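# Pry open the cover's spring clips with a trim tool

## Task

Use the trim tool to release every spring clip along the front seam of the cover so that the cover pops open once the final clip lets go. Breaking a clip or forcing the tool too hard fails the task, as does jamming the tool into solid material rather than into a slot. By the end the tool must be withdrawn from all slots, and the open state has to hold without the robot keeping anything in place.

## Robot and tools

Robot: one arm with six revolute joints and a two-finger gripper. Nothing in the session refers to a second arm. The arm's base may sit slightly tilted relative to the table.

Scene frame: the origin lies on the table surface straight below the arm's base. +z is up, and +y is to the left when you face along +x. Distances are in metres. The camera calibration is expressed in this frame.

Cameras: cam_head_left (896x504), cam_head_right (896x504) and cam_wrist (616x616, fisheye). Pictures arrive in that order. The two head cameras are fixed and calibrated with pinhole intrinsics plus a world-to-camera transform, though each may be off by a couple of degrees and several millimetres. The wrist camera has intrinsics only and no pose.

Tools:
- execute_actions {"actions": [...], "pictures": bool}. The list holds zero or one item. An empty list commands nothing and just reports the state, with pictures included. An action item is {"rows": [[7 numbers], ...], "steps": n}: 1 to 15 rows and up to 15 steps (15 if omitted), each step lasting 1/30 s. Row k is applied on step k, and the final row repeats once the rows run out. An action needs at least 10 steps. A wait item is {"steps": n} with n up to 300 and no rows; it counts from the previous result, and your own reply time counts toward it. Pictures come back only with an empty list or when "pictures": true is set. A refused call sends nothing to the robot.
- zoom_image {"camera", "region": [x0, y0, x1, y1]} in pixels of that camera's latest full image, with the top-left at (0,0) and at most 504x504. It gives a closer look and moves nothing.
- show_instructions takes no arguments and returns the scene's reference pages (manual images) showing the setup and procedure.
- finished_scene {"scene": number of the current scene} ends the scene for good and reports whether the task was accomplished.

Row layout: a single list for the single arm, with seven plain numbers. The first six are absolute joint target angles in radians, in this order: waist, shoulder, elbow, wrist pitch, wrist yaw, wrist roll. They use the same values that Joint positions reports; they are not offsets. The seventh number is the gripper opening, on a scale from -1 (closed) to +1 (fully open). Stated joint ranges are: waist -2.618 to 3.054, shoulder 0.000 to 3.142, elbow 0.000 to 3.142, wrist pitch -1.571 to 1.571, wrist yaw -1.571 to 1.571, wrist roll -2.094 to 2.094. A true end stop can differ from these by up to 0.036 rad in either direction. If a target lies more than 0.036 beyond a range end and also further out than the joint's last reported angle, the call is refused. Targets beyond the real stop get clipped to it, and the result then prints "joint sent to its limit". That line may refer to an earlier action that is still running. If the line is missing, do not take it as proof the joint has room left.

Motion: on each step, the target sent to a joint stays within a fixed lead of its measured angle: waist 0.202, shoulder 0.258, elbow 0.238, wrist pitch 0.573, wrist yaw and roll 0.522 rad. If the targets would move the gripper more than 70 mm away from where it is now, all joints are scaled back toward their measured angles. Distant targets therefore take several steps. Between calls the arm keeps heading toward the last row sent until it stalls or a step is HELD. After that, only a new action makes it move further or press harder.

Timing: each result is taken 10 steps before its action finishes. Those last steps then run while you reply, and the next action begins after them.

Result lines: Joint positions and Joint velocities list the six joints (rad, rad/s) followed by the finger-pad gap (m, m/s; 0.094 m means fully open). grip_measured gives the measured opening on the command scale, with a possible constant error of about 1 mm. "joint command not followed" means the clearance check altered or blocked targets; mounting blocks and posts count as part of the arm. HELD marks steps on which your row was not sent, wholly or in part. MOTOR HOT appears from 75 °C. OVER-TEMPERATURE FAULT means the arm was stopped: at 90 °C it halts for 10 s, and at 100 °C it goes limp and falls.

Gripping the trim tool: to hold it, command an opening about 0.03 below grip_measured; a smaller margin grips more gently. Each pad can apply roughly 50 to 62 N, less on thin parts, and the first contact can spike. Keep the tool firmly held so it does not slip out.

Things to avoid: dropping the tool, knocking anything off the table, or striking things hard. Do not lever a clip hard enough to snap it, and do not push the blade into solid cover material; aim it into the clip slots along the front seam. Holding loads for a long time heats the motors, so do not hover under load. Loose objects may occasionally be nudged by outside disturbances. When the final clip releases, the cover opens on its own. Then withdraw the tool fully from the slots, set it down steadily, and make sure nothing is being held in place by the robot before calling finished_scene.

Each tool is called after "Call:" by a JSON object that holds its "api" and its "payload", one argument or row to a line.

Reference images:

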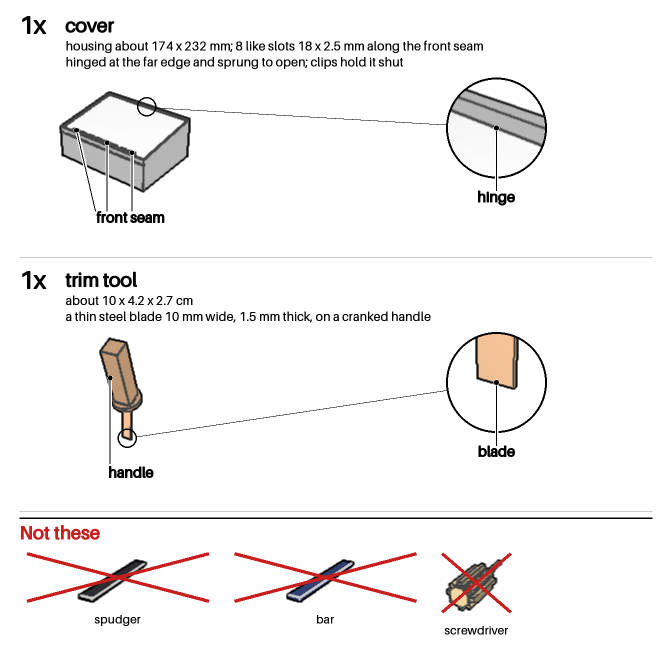

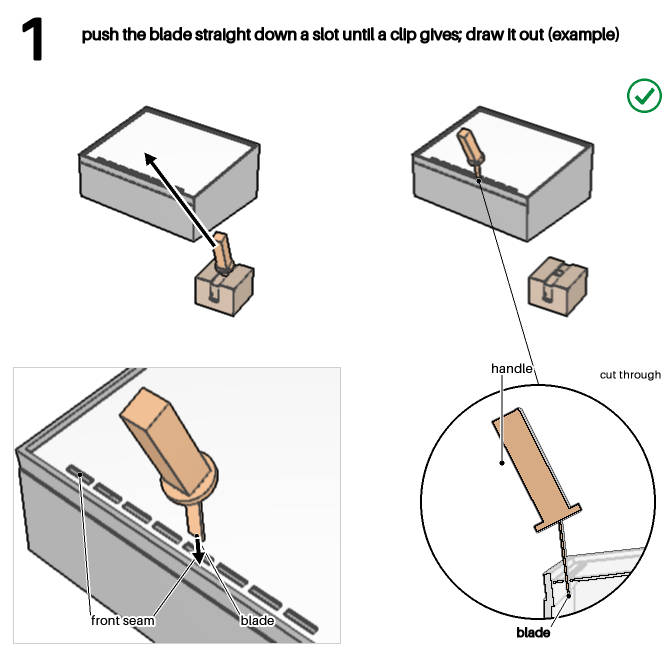

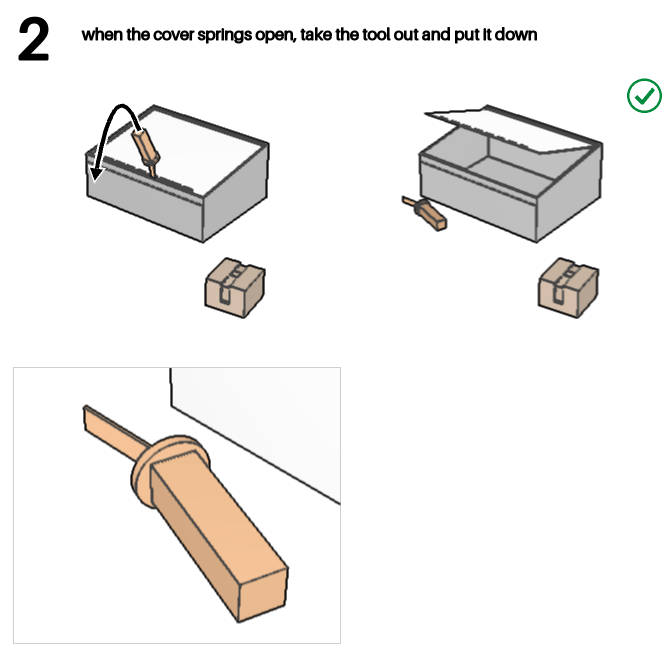

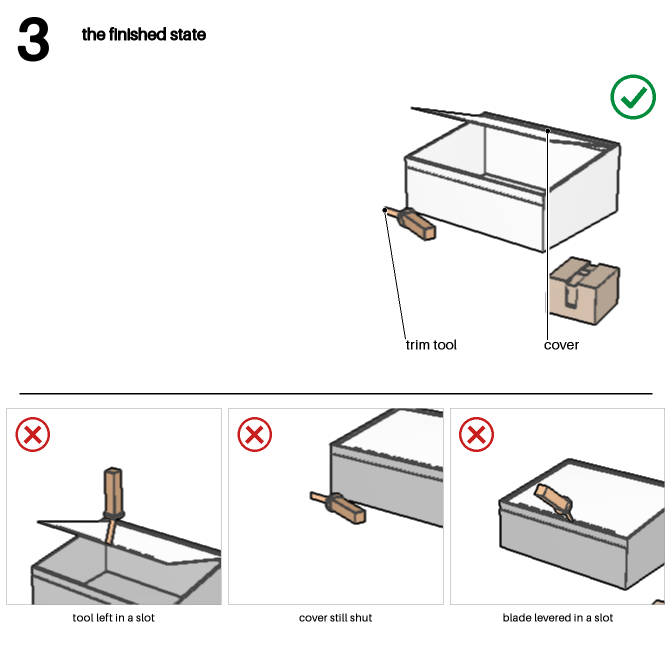

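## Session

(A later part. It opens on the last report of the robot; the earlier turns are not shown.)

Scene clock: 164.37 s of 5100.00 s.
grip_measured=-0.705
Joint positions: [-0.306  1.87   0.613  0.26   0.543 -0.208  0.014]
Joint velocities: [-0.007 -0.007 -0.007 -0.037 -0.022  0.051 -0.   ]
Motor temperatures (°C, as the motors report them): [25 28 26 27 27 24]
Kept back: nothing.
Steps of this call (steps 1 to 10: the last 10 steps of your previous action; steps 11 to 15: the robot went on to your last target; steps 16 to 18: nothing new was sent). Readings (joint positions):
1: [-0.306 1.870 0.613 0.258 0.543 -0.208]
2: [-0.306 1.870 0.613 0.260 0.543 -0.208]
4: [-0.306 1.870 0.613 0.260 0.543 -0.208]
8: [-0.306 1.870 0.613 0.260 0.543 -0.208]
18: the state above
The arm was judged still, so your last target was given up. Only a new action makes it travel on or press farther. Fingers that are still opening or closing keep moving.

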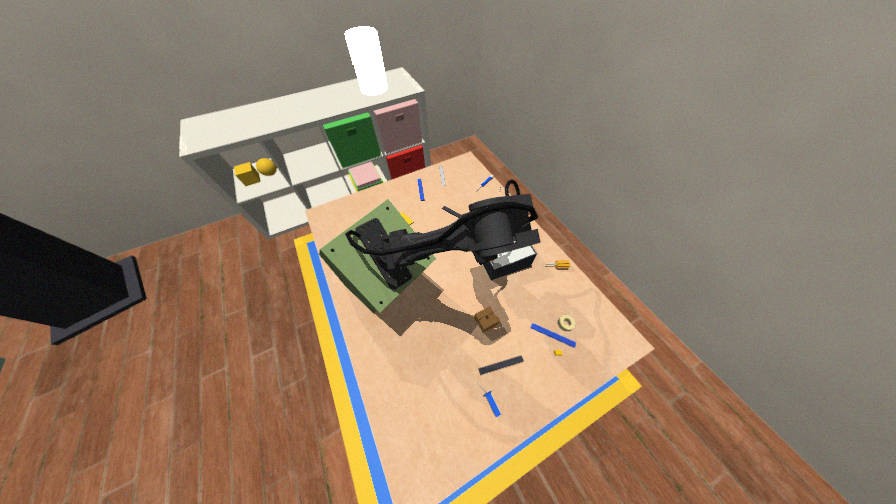

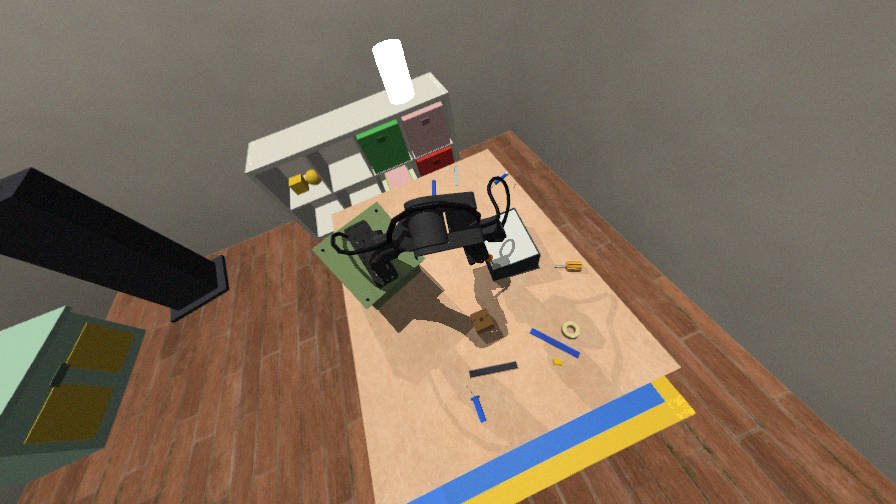

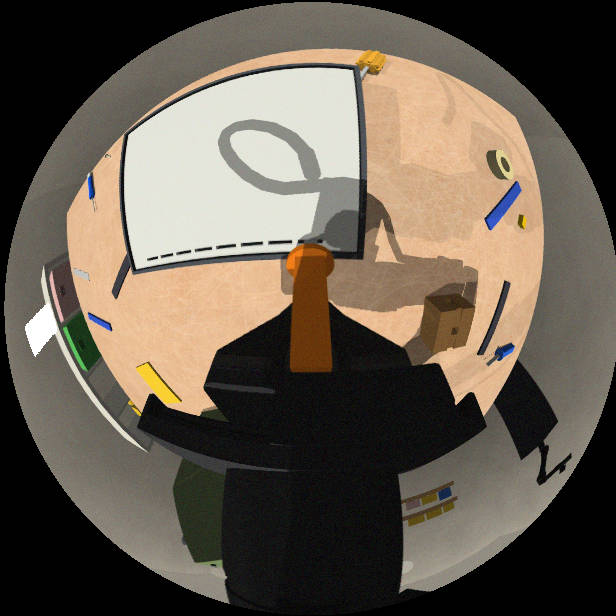

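Call:
{"api": "execute_actions", "payload": {
  "actions": [
    {"rows":[[-0.320,1.900,0.613,0.274,0.542,-0.207,-0.75],[-0.320,1.900,0.613,0.274,0.542,-0.207,-0.75],[-0.320,1.900,0.613,0.274,0.542,-0.207,-0.75],[-0.314,1.890,0.613,0.274,0.542,-0.207,-0.75]],"steps":12}
  ]
}}

Call:
{"api": "execute_actions", "payload": {
  "actions": [
    {"steps":18}
  ],
  "pictures": true
}}

Call:
{"api": "zoom_image", "payload": {
  "camera": "cam_wrist",
  "region": [285, 220, 335, 260]
}}

Scene clock: 165.47 s of 5100.00 s.
grip_measured=-0.705
Joint positions: [-0.306  1.87   0.613  0.26   0.543 -0.208  0.014]
Joint velocities: [ 0.017 -0.002  0.012 -0.051  0.037 -0.051 -0.001]
Motor temperatures (°C, as the motors report them): [25 28 26 27 27 24]
Steps of this call (steps 1 to 31: nothing new was sent; steps 32 to 33: the first 2 steps of this action). Readings (joint positions):
32: [-0.306 1.870 0.613 0.260 0.543 -0.208]
33: the state above

Scene clock: 166.07 s of 5100.00 s.
grip_measured=-0.705
Joint positions: [-0.306  1.87   0.613  0.26   0.543 -0.208  0.014]
Joint velocities: [-0.007  0.002 -0.007 -0.051 -0.051  0.066 -0.001]
Motor temperatures (°C, as the motors report them): [25 28 26 27 27 24]
Kept back: nothing.
Steps of this call (steps 1 to 10: the last 10 steps of your previous action; steps 11 to 15: the robot went on to your last target; steps 16 to 18: nothing new was sent). Readings (joint positions):
1: [-0.306 1.870 0.613 0.260 0.543 -0.208]
2: [-0.306 1.870 0.613 0.260 0.543 -0.208]
4: [-0.306 1.870 0.613 0.260 0.543 -0.208]
8: [-0.306 1.870 0.613 0.260 0.543 -0.208]
18: the state above
The arm was judged still, so your last target was given up. Only a new action makes it travel on or press farther. Fingers that are still opening or closing keep moving.

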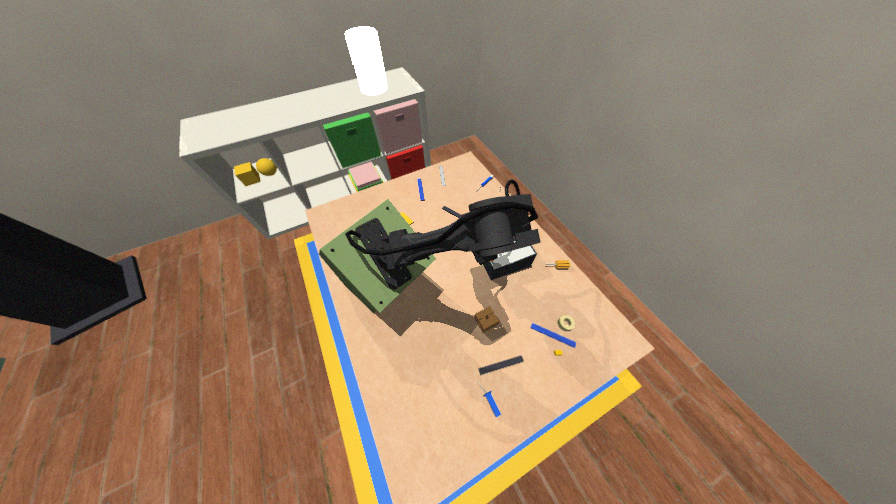

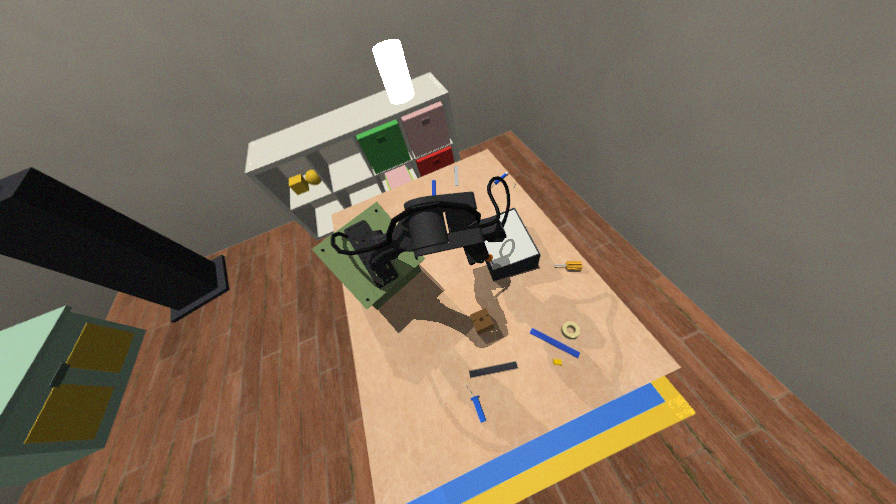

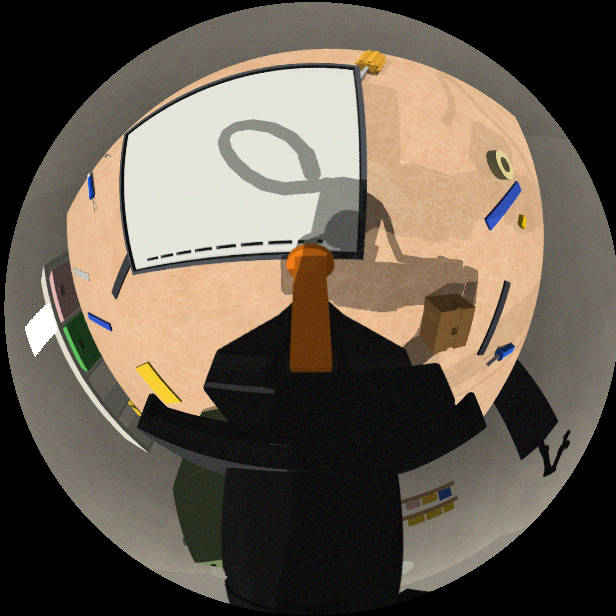

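Region (285, 220, 335, 260) of cam_wrist's 616x616 image, scaled by 10.080, with more detail than that image has; it fills the top 403 rows of this view, and the rest is white.

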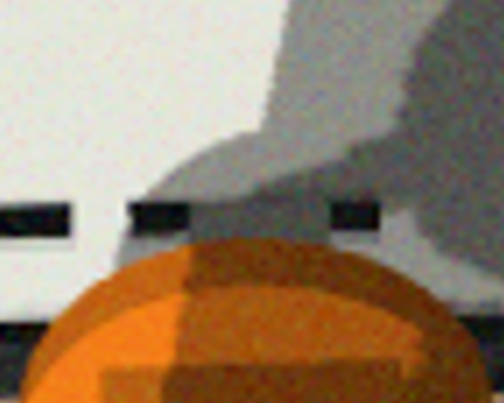

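Call:
{"api": "execute_actions", "payload": {
  "actions": [
    {"rows":[[-0.306,1.875,0.613,0.232,0.542,-0.207,-0.75],[-0.306,1.875,0.613,0.232,0.542,-0.207,-0.75],[-0.306,1.875,0.613,0.232,0.542,-0.207,-0.75],[-0.306,1.875,0.613,0.238,0.542,-0.207,-0.75]],"steps":12}
  ]
}}

Call:
{"api": "execute_actions", "payload": {
  "actions": [
    {"steps":18}
  ],
  "pictures": true
}}

Call:
{"api": "zoom_image", "payload": {
  "camera": "cam_wrist",
  "region": [285, 220, 335, 260]
}}

Scene clock: 167.10 s of 5100.00 s.
grip_measured=-0.705
Joint positions: [-0.306  1.87   0.613  0.259  0.543 -0.208  0.014]
Joint velocities: [ 0.017  0.002 -0.007 -0.007 -0.066  0.095  0.   ]
Motor temperatures (°C, as the motors report them): [25 28 26 27 27 24]
Steps of this call (steps 1 to 29: nothing new was sent; steps 30 to 31: the first 2 steps of this action). Readings (joint positions):
30: [-0.306 1.870 0.613 0.259 0.543 -0.208]
31: the state above

Scene clock: 167.70 s of 5100.00 s.
grip_measured=-0.705
Joint positions: [-0.306  1.87   0.613  0.259  0.543 -0.208  0.014]
Joint velocities: [ 0.017  0.007 -0.007 -0.007  0.007  0.007 -0.   ]
Motor temperatures (°C, as the motors report them): [25 28 26 27 27 24]
Kept back: nothing.
Steps of this call (steps 1 to 10: the last 10 steps of your previous action; steps 11 to 15: the robot went on to your last target; steps 16 to 18: nothing new was sent). Readings (joint positions):
1: [-0.306 1.870 0.613 0.259 0.543 -0.208]
2: [-0.306 1.870 0.613 0.259 0.543 -0.208]
4: [-0.306 1.870 0.613 0.259 0.543 -0.208]
8: [-0.306 1.870 0.613 0.259 0.543 -0.208]
18: the state above
The arm was judged still, so your last target was given up. Only a new action makes it travel on or press farther. Fingers that are still opening or closing keep moving.

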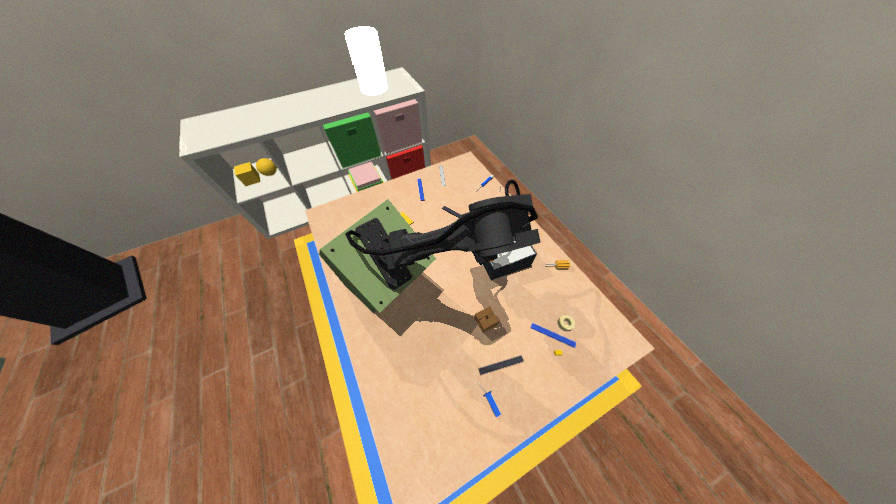

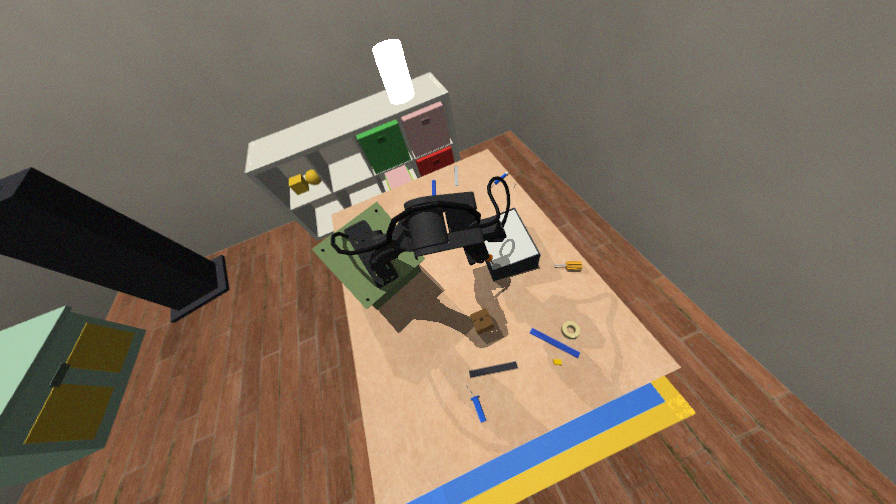

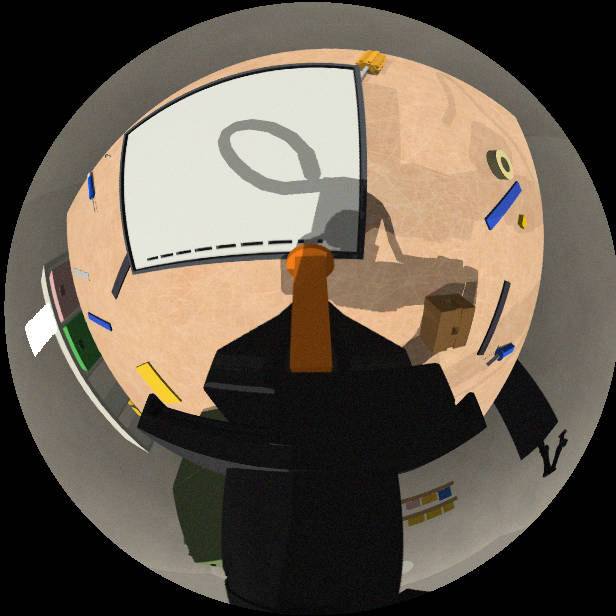

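Region (285, 220, 335, 260) of cam_wrist's 616x616 image, scaled by 10.080, with more detail than that image has; it fills the top 403 rows of this view, and the rest is white.

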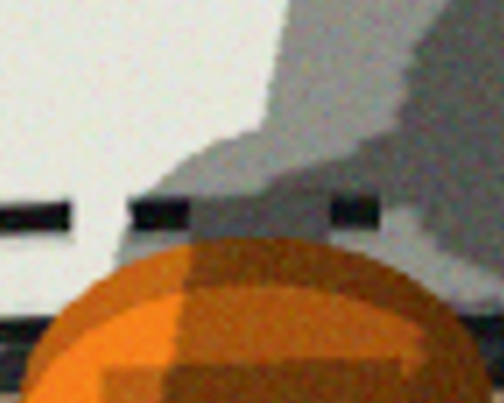

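Call:
{"api": "zoom_image", "payload": {
  "camera": "cam_head_right",
  "region": [450, 220, 550, 290]
}}

Call:
{"api": "zoom_image", "payload": {
  "camera": "cam_head_left",
  "region": [460, 220, 560, 290]
}}

Region (450, 220, 550, 290) of cam_head_right's 896x504 image, scaled by 5.040, with more detail than that image has; it fills the top 353 rows of this view, and the rest is white.

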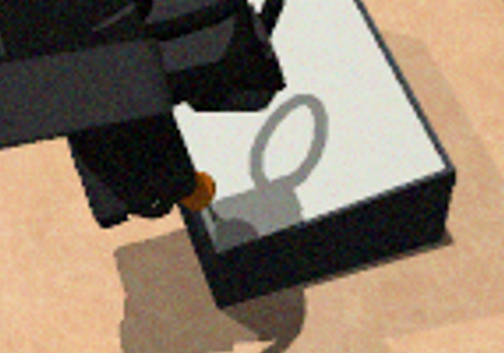

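Region (460, 220, 560, 290) of cam_head_left's 896x504 image, scaled by 5.040, with more detail than that image has; it fills the top 353 rows of this view, and the rest is white.

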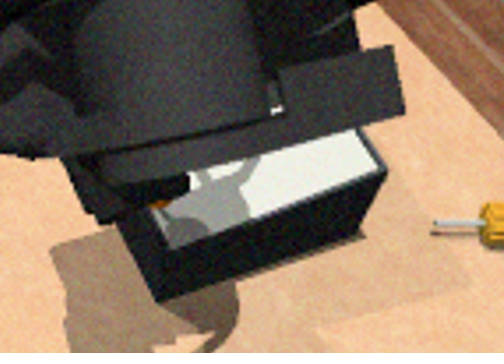

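Call:
{"api": "execute_actions", "payload": {
  "actions": [
    {"rows":[[-0.290,1.870,0.613,0.250,0.542,-0.207,-0.75],[-0.290,1.870,0.613,0.250,0.542,-0.207,-0.75],[-0.296,1.870,0.613,0.250,0.542,-0.207,-0.75]],"steps":12}
  ]
}}

Call:
{"api": "execute_actions", "payload": {
  "actions": [
    {"steps":18}
  ],
  "pictures": true
}}

Call:
{"api": "zoom_image", "payload": {
  "camera": "cam_wrist",
  "region": [285, 220, 335, 260]
}}

Scene clock: 170.17 s of 5100.00 s.
grip_measured=-0.705
Joint positions: [-0.306  1.87   0.613  0.259  0.543 -0.208  0.014]
Joint velocities: [-0.012 -0.012 -0.007 -0.066  0.066  0.022  0.001]
Motor temperatures (°C, as the motors report them): [25 28 26 27 27 24]
Steps of this call (steps 1 to 72: nothing new was sent; steps 73 to 74: the first 2 steps of this action). Readings (joint positions):
73: [-0.306 1.870 0.613 0.259 0.543 -0.208]
74: the state above

Scene clock: 170.77 s of 5100.00 s.
grip_measured=-0.705
Joint positions: [-0.306  1.87   0.613  0.259  0.543 -0.208  0.014]
Joint velocities: [-0.002 -0.002 -0.012  0.066  0.022 -0.022  0.   ]
Motor temperatures (°C, as the motors report them): [25 28 26 27 27 24]
Kept back: nothing.
Steps of this call (steps 1 to 10: the last 10 steps of your previous action; steps 11 to 15: the robot went on to your last target; steps 16 to 18: nothing new was sent). Readings (joint positions):
1: [-0.306 1.870 0.613 0.259 0.543 -0.208]
2: [-0.306 1.870 0.613 0.259 0.543 -0.208]
4: [-0.306 1.870 0.613 0.259 0.543 -0.208]
8: [-0.306 1.870 0.613 0.259 0.543 -0.208]
18: the state above
The arm was judged still, so your last target was given up. Only a new action makes it travel on or press farther. Fingers that are still opening or closing keep moving.

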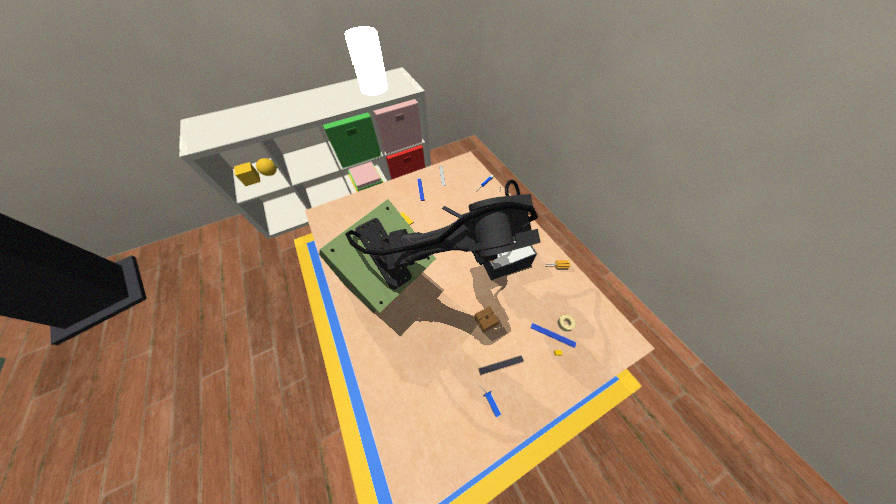

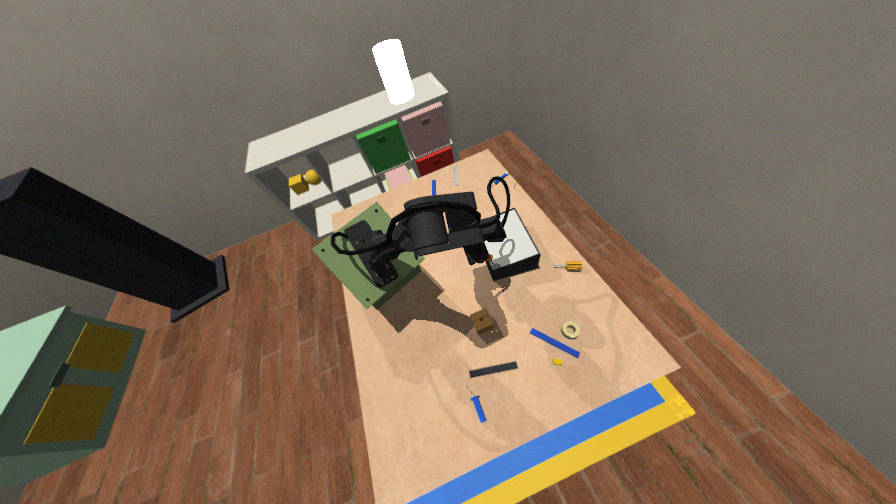

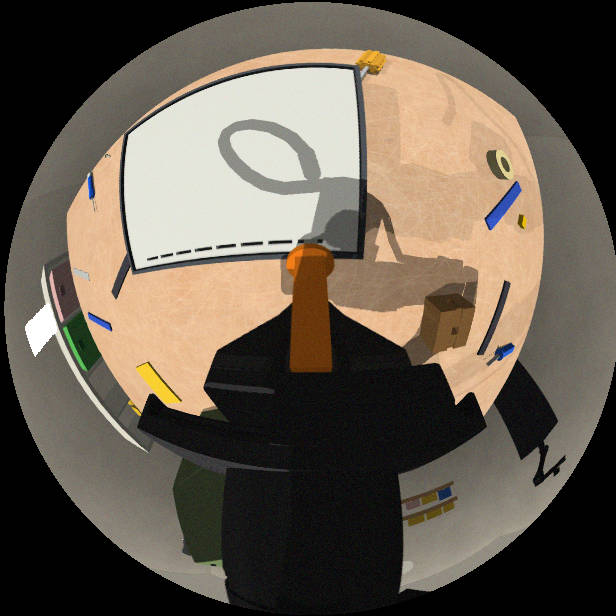

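Region (285, 220, 335, 260) of cam_wrist's 616x616 image, scaled by 10.080, with more detail than that image has; it fills the top 403 rows of this view, and the rest is white.

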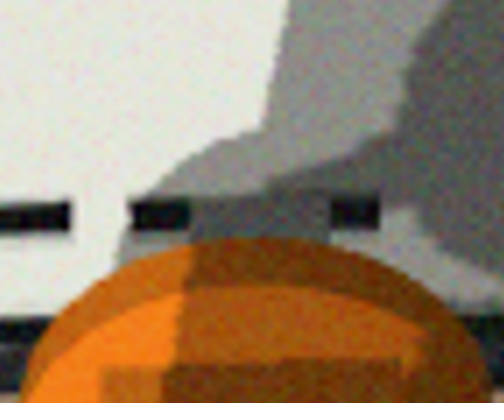

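Call:
{"api": "execute_actions", "payload": {
  "actions": [
    {"rows":[[-0.288,1.870,0.613,0.250,0.542,-0.207,-0.75],[-0.288,1.870,0.613,0.250,0.542,-0.207,-0.75],[-0.288,1.870,0.613,0.250,0.542,-0.207,-0.75],[-0.288,1.870,0.613,0.250,0.542,-0.207,-0.75],[-0.288,1.870,0.613,0.250,0.542,-0.207,-0.75],[-0.296,1.870,0.613,0.250,0.542,-0.207,-0.75]],"steps":12}
  ]
}}

Call:
{"api": "execute_actions", "payload": {
  "actions": [
    {"steps":14}
  ],
  "pictures": true
}}

Call:
{"api": "zoom_image", "payload": {
  "camera": "cam_wrist",
  "region": [285, 220, 335, 260]
}}

Scene clock: 171.40 s of 5100.00 s.
grip_measured=-0.705
Joint positions: [-0.305  1.87   0.613  0.259  0.543 -0.208  0.014]
Joint velocities: [-0.002  0.002 -0.007  0.081  0.022  0.066 -0.   ]
Motor temperatures (°C, as the motors report them): [25 28 26 27 27 24]
Steps of this call (steps 1 to 17: nothing new was sent; steps 18 to 19: the first 2 steps of this action). Readings (joint positions):
18: [-0.306 1.870 0.613 0.259 0.543 -0.208]
19: the state above

Scene clock: 171.87 s of 5100.00 s.
grip_measured=-0.705
Joint positions: [-0.305  1.87   0.613  0.259  0.543 -0.208  0.014]
Joint velocities: [ 0.002 -0.007  0.007  0.051  0.022 -0.066  0.001]
Motor temperatures (°C, as the motors report them): [25 28 26 27 27 24]
Kept back: nothing.
Steps of this call (steps 1 to 10: the last 10 steps of your previous action; steps 11 to 14: the robot went on to your last target). Readings (joint positions):
1: [-0.305 1.870 0.613 0.259 0.543 -0.208]
2: [-0.305 1.870 0.613 0.259 0.543 -0.208]
4: [-0.305 1.870 0.613 0.259 0.543 -0.208]
8: [-0.305 1.870 0.613 0.259 0.543 -0.208]
14: the state above

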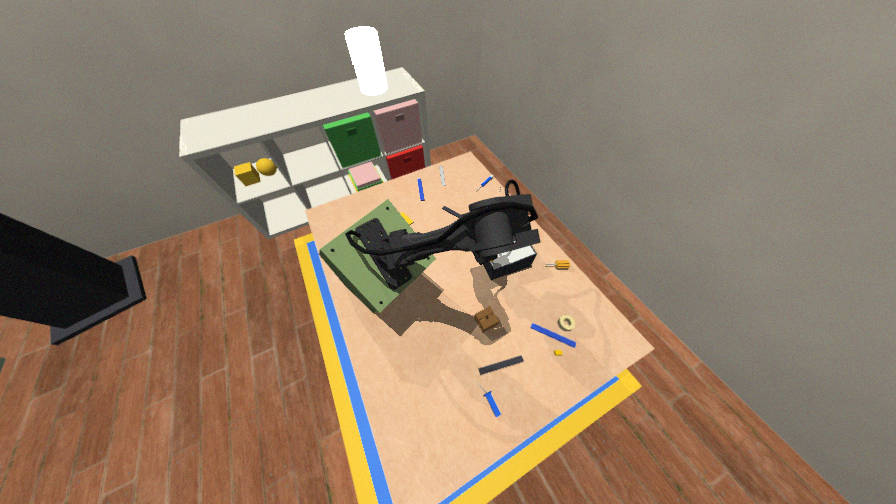

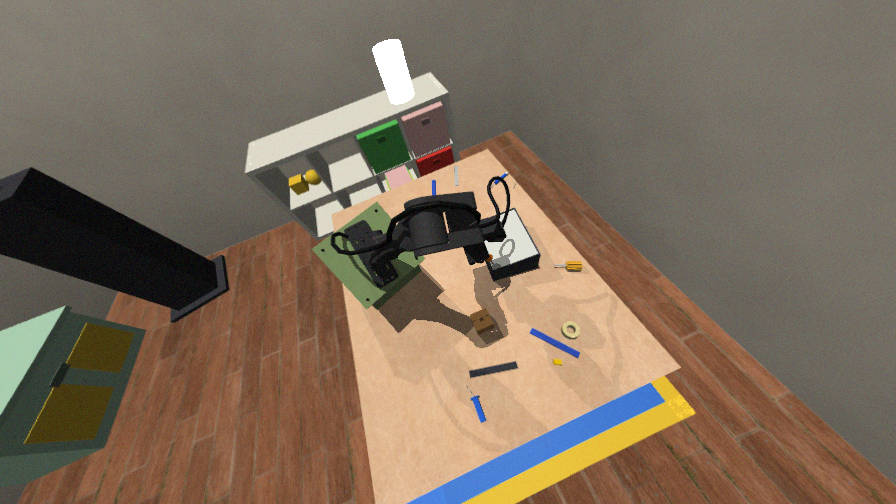

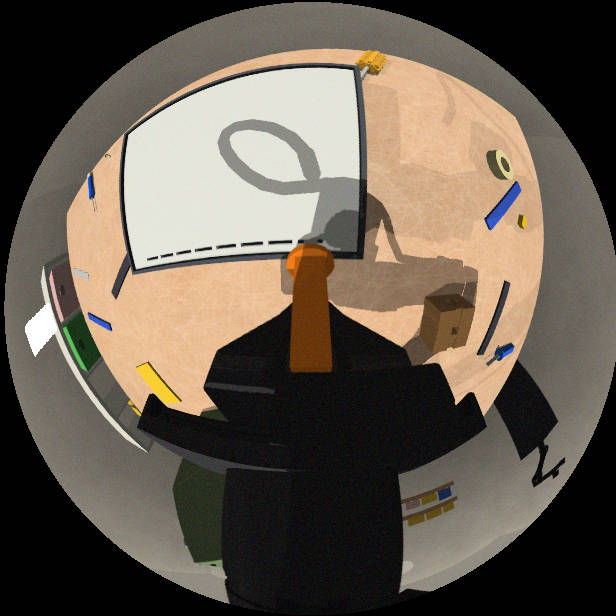

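Region (285, 220, 335, 260) of cam_wrist's 616x616 image, scaled by 10.080, with more detail than that image has; it fills the top 403 rows of this view, and the rest is white.

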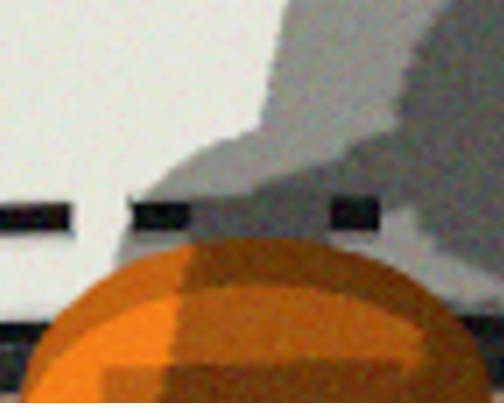

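Call:
{"api": "execute_actions", "payload": {
  "actions": [
    {"rows":[[-0.291,1.846,0.613,0.240,0.553,-0.198,-0.75],[-0.290,1.845,0.613,0.237,0.5535,-0.197,-0.75],[-0.289,1.843,0.613,0.233,0.554,-0.196,-0.75],[-0.288,1.841,0.613,0.229,0.555,-0.194,-0.75],[-0.286,1.839,0.613,0.225,0.556,-0.192,-0.75],[-0.285,1.836,0.613,0.220,0.557,-0.191,-0.75],[-0.283,1.834,0.613,0.215,0.558,-0.189,-0.75],[-0.282,1.831,0.613,0.210,0.559,-0.187,-0.75],[-0.280,1.8285,0.613,0.2035,0.5596,-0.1855,-0.75]],"steps":15}
  ]
}}

Call:
{"api": "execute_actions", "payload": {
  "actions": [
    {"steps":20}
  ],
  "pictures": true
}}

Call:
{"api": "zoom_image", "payload": {
  "camera": "cam_wrist",
  "region": [285, 220, 335, 260]
}}

Scene clock: 173.43 s of 5100.00 s.
grip_measured=-0.705
Joint positions: [-0.305  1.859  0.613  0.25   0.544 -0.205  0.014]
Joint velocities: [ 0.002 -0.056 -0.002 -0.139  0.037  0.037 -0.   ]
Motor temperatures (°C, as the motors report them): [25 28 26 27 27 24]
Steps of this call (steps 1 to 15: the robot went on to your last target; steps 16 to 42: nothing new was sent; steps 43 to 47: the first 5 steps of this action). Readings (joint positions):
43: [-0.305 1.869 0.613 0.259 0.544 -0.207]
44: [-0.305 1.867 0.613 0.258 0.544 -0.207]
46: [-0.305 1.862 0.613 0.252 0.544 -0.206]
47: the state above

Scene clock: 174.10 s of 5100.00 s.
grip_measured=-0.705
Joint positions: [-0.298  1.844  0.613  0.226  0.55  -0.195  0.014]
Joint velocities: [-0.012 -0.022 -0.012 -0.007  0.007 -0.007 -0.001]
Motor temperatures (°C, as the motors report them): [25 28 26 27 27 24]
Kept back: nothing.
Steps of this call (steps 1 to 10: the last 10 steps of your previous action; steps 11 to 20: the robot went on to your last target). Readings (joint positions):
1: [-0.305 1.857 0.613 0.247 0.545 -0.204]
2: [-0.305 1.855 0.613 0.245 0.546 -0.203]
4: [-0.303 1.849 0.613 0.237 0.548 -0.200]
8: [-0.298 1.844 0.613 0.228 0.550 -0.197]
20: the state above

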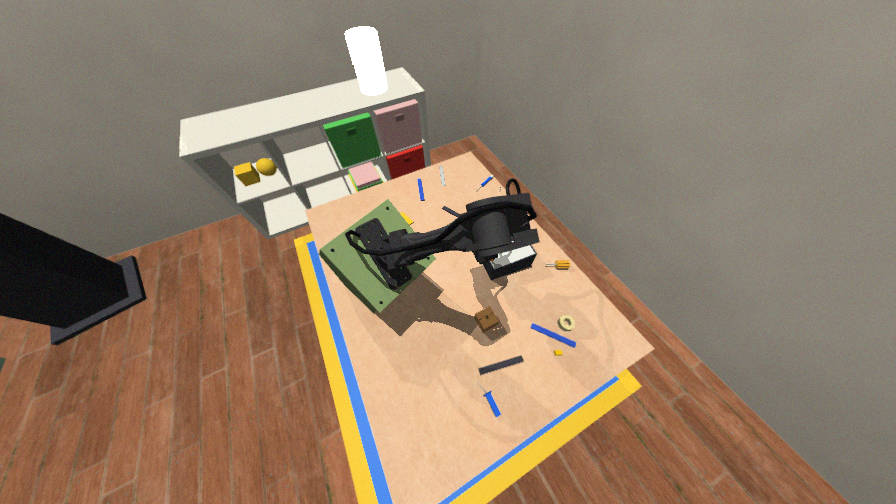

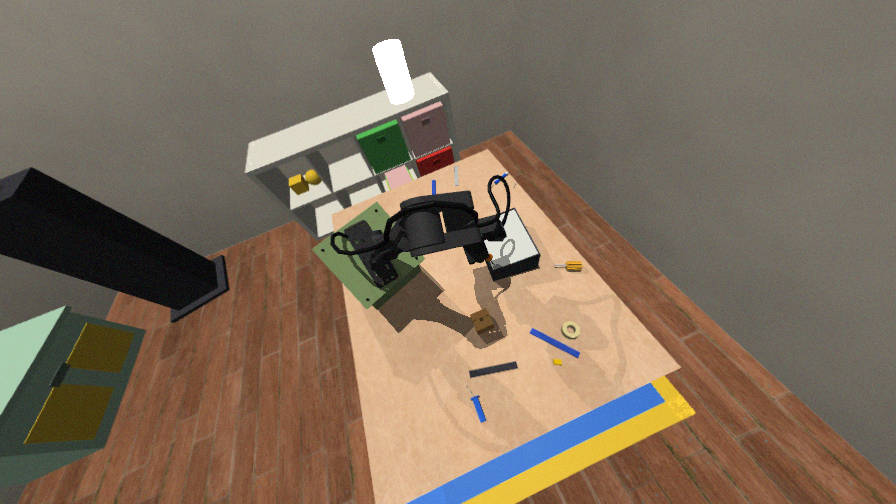

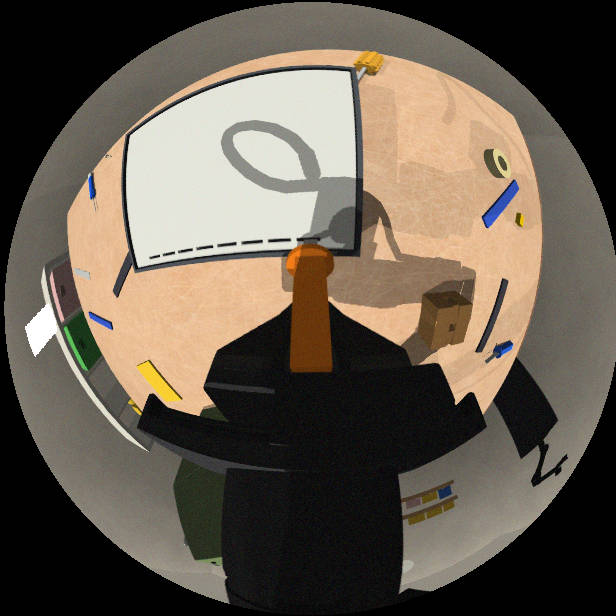

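Region (285, 220, 335, 260) of cam_wrist's 616x616 image, scaled by 10.080, with more detail than that image has; it fills the top 403 rows of this view, and the rest is white.

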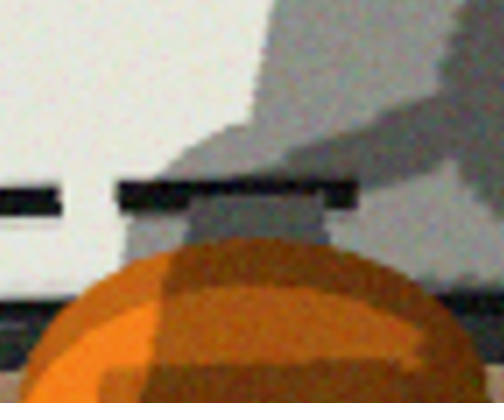

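Call:
{"api": "execute_actions", "payload": {
  "actions": [
    {"rows":[[-0.308,1.868,0.613,0.244,0.540,-0.205,-0.75],[-0.309,1.869,0.613,0.246,0.5395,-0.206,-0.75],[-0.3095,1.870,0.613,0.248,0.539,-0.207,-0.75],[-0.310,1.871,0.613,0.250,0.5385,-0.208,-0.75],[-0.3105,1.872,0.613,0.252,0.538,-0.209,-0.75],[-0.311,1.8735,0.613,0.254,0.537,-0.210,-0.75],[-0.3115,1.875,0.613,0.256,0.5365,-0.211,-0.75],[-0.312,1.876,0.613,0.258,0.536,-0.212,-0.75],[-0.3125,1.877,0.613,0.2595,0.5356,-0.2134,-0.75]],"steps":15}
  ]
}}

Call:
{"api": "execute_actions", "payload": {
  "actions": [
    {"steps":20}
  ],
  "pictures": true
}}

Call:
{"api": "zoom_image", "payload": {
  "camera": "cam_wrist",
  "region": [285, 220, 335, 260]
}}

Scene clock: 175.80 s of 5100.00 s.
grip_measured=-0.705
Joint positions: [-0.302  1.848  0.613  0.234  0.55  -0.197  0.014]
Joint velocities: [-0.042  0.066 -0.007  0.139 -0.037  0.007 -0.002]
Motor temperatures (°C, as the motors report them): [25 28 26 27 27 24]
Steps of this call (steps 1 to 15: the robot went on to your last target; steps 16 to 46: nothing new was sent; steps 47 to 51: the first 5 steps of this action). Readings (joint positions):
47: [-0.298 1.844 0.613 0.226 0.550 -0.195]
48: [-0.298 1.844 0.613 0.228 0.550 -0.195]
50: [-0.300 1.846 0.613 0.231 0.550 -0.196]
51: the state above

Scene clock: 176.47 s of 5100.00 s.
grip_measured=-0.705
Joint positions: [-0.305  1.859  0.613  0.249  0.547 -0.203  0.014]
Joint velocities: [-0.007  0.007 -0.017  0.007  0.007  0.037 -0.   ]
Motor temperatures (°C, as the motors report them): [25 28 26 27 27 24]
Kept back: nothing.
Steps of this call (steps 1 to 10: the last 10 steps of your previous action; steps 11 to 20: the robot went on to your last target). Readings (joint positions):
1: [-0.303 1.851 0.613 0.236 0.550 -0.197]
2: [-0.304 1.853 0.613 0.239 0.549 -0.198]
4: [-0.305 1.856 0.613 0.245 0.548 -0.200]
8: [-0.305 1.859 0.613 0.249 0.547 -0.202]
20: the state above

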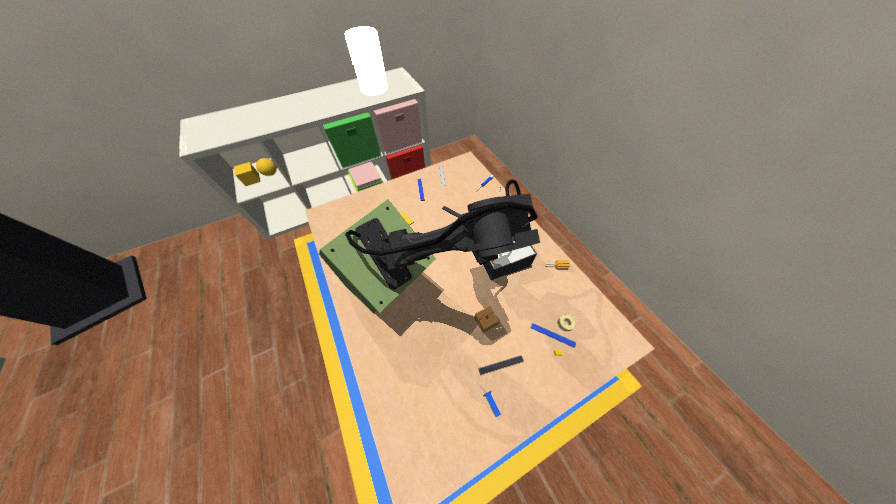

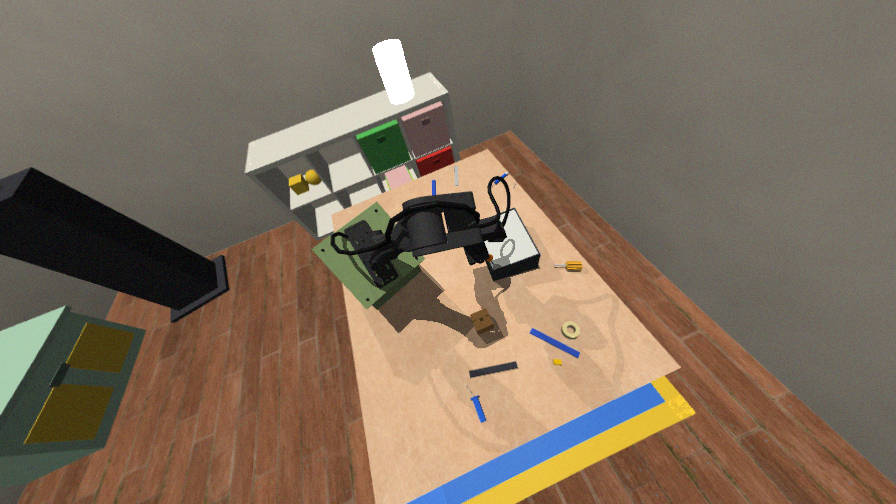

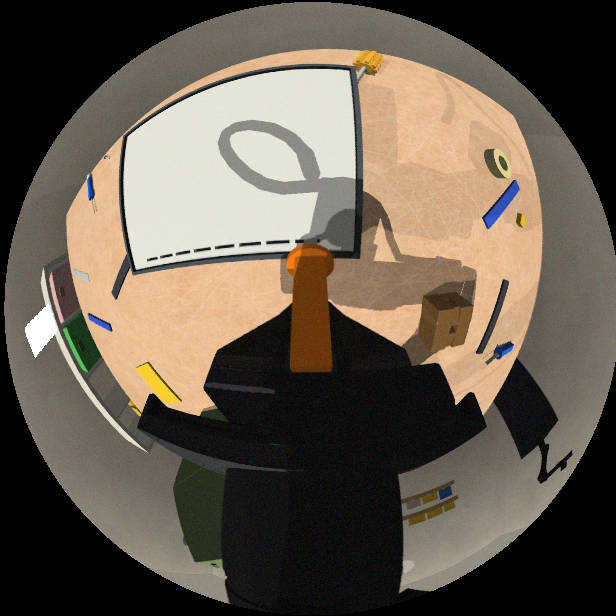

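Region (285, 220, 335, 260) of cam_wrist's 616x616 image, scaled by 10.080, with more detail than that image has; it fills the top 403 rows of this view, and the rest is white.

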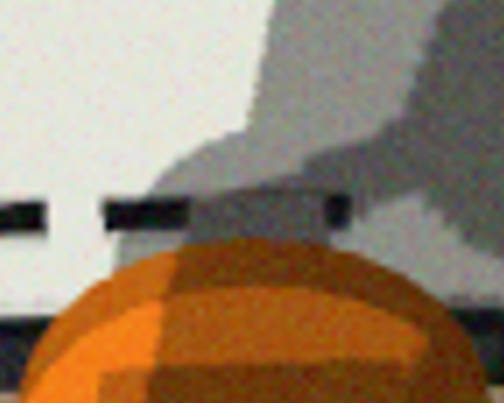

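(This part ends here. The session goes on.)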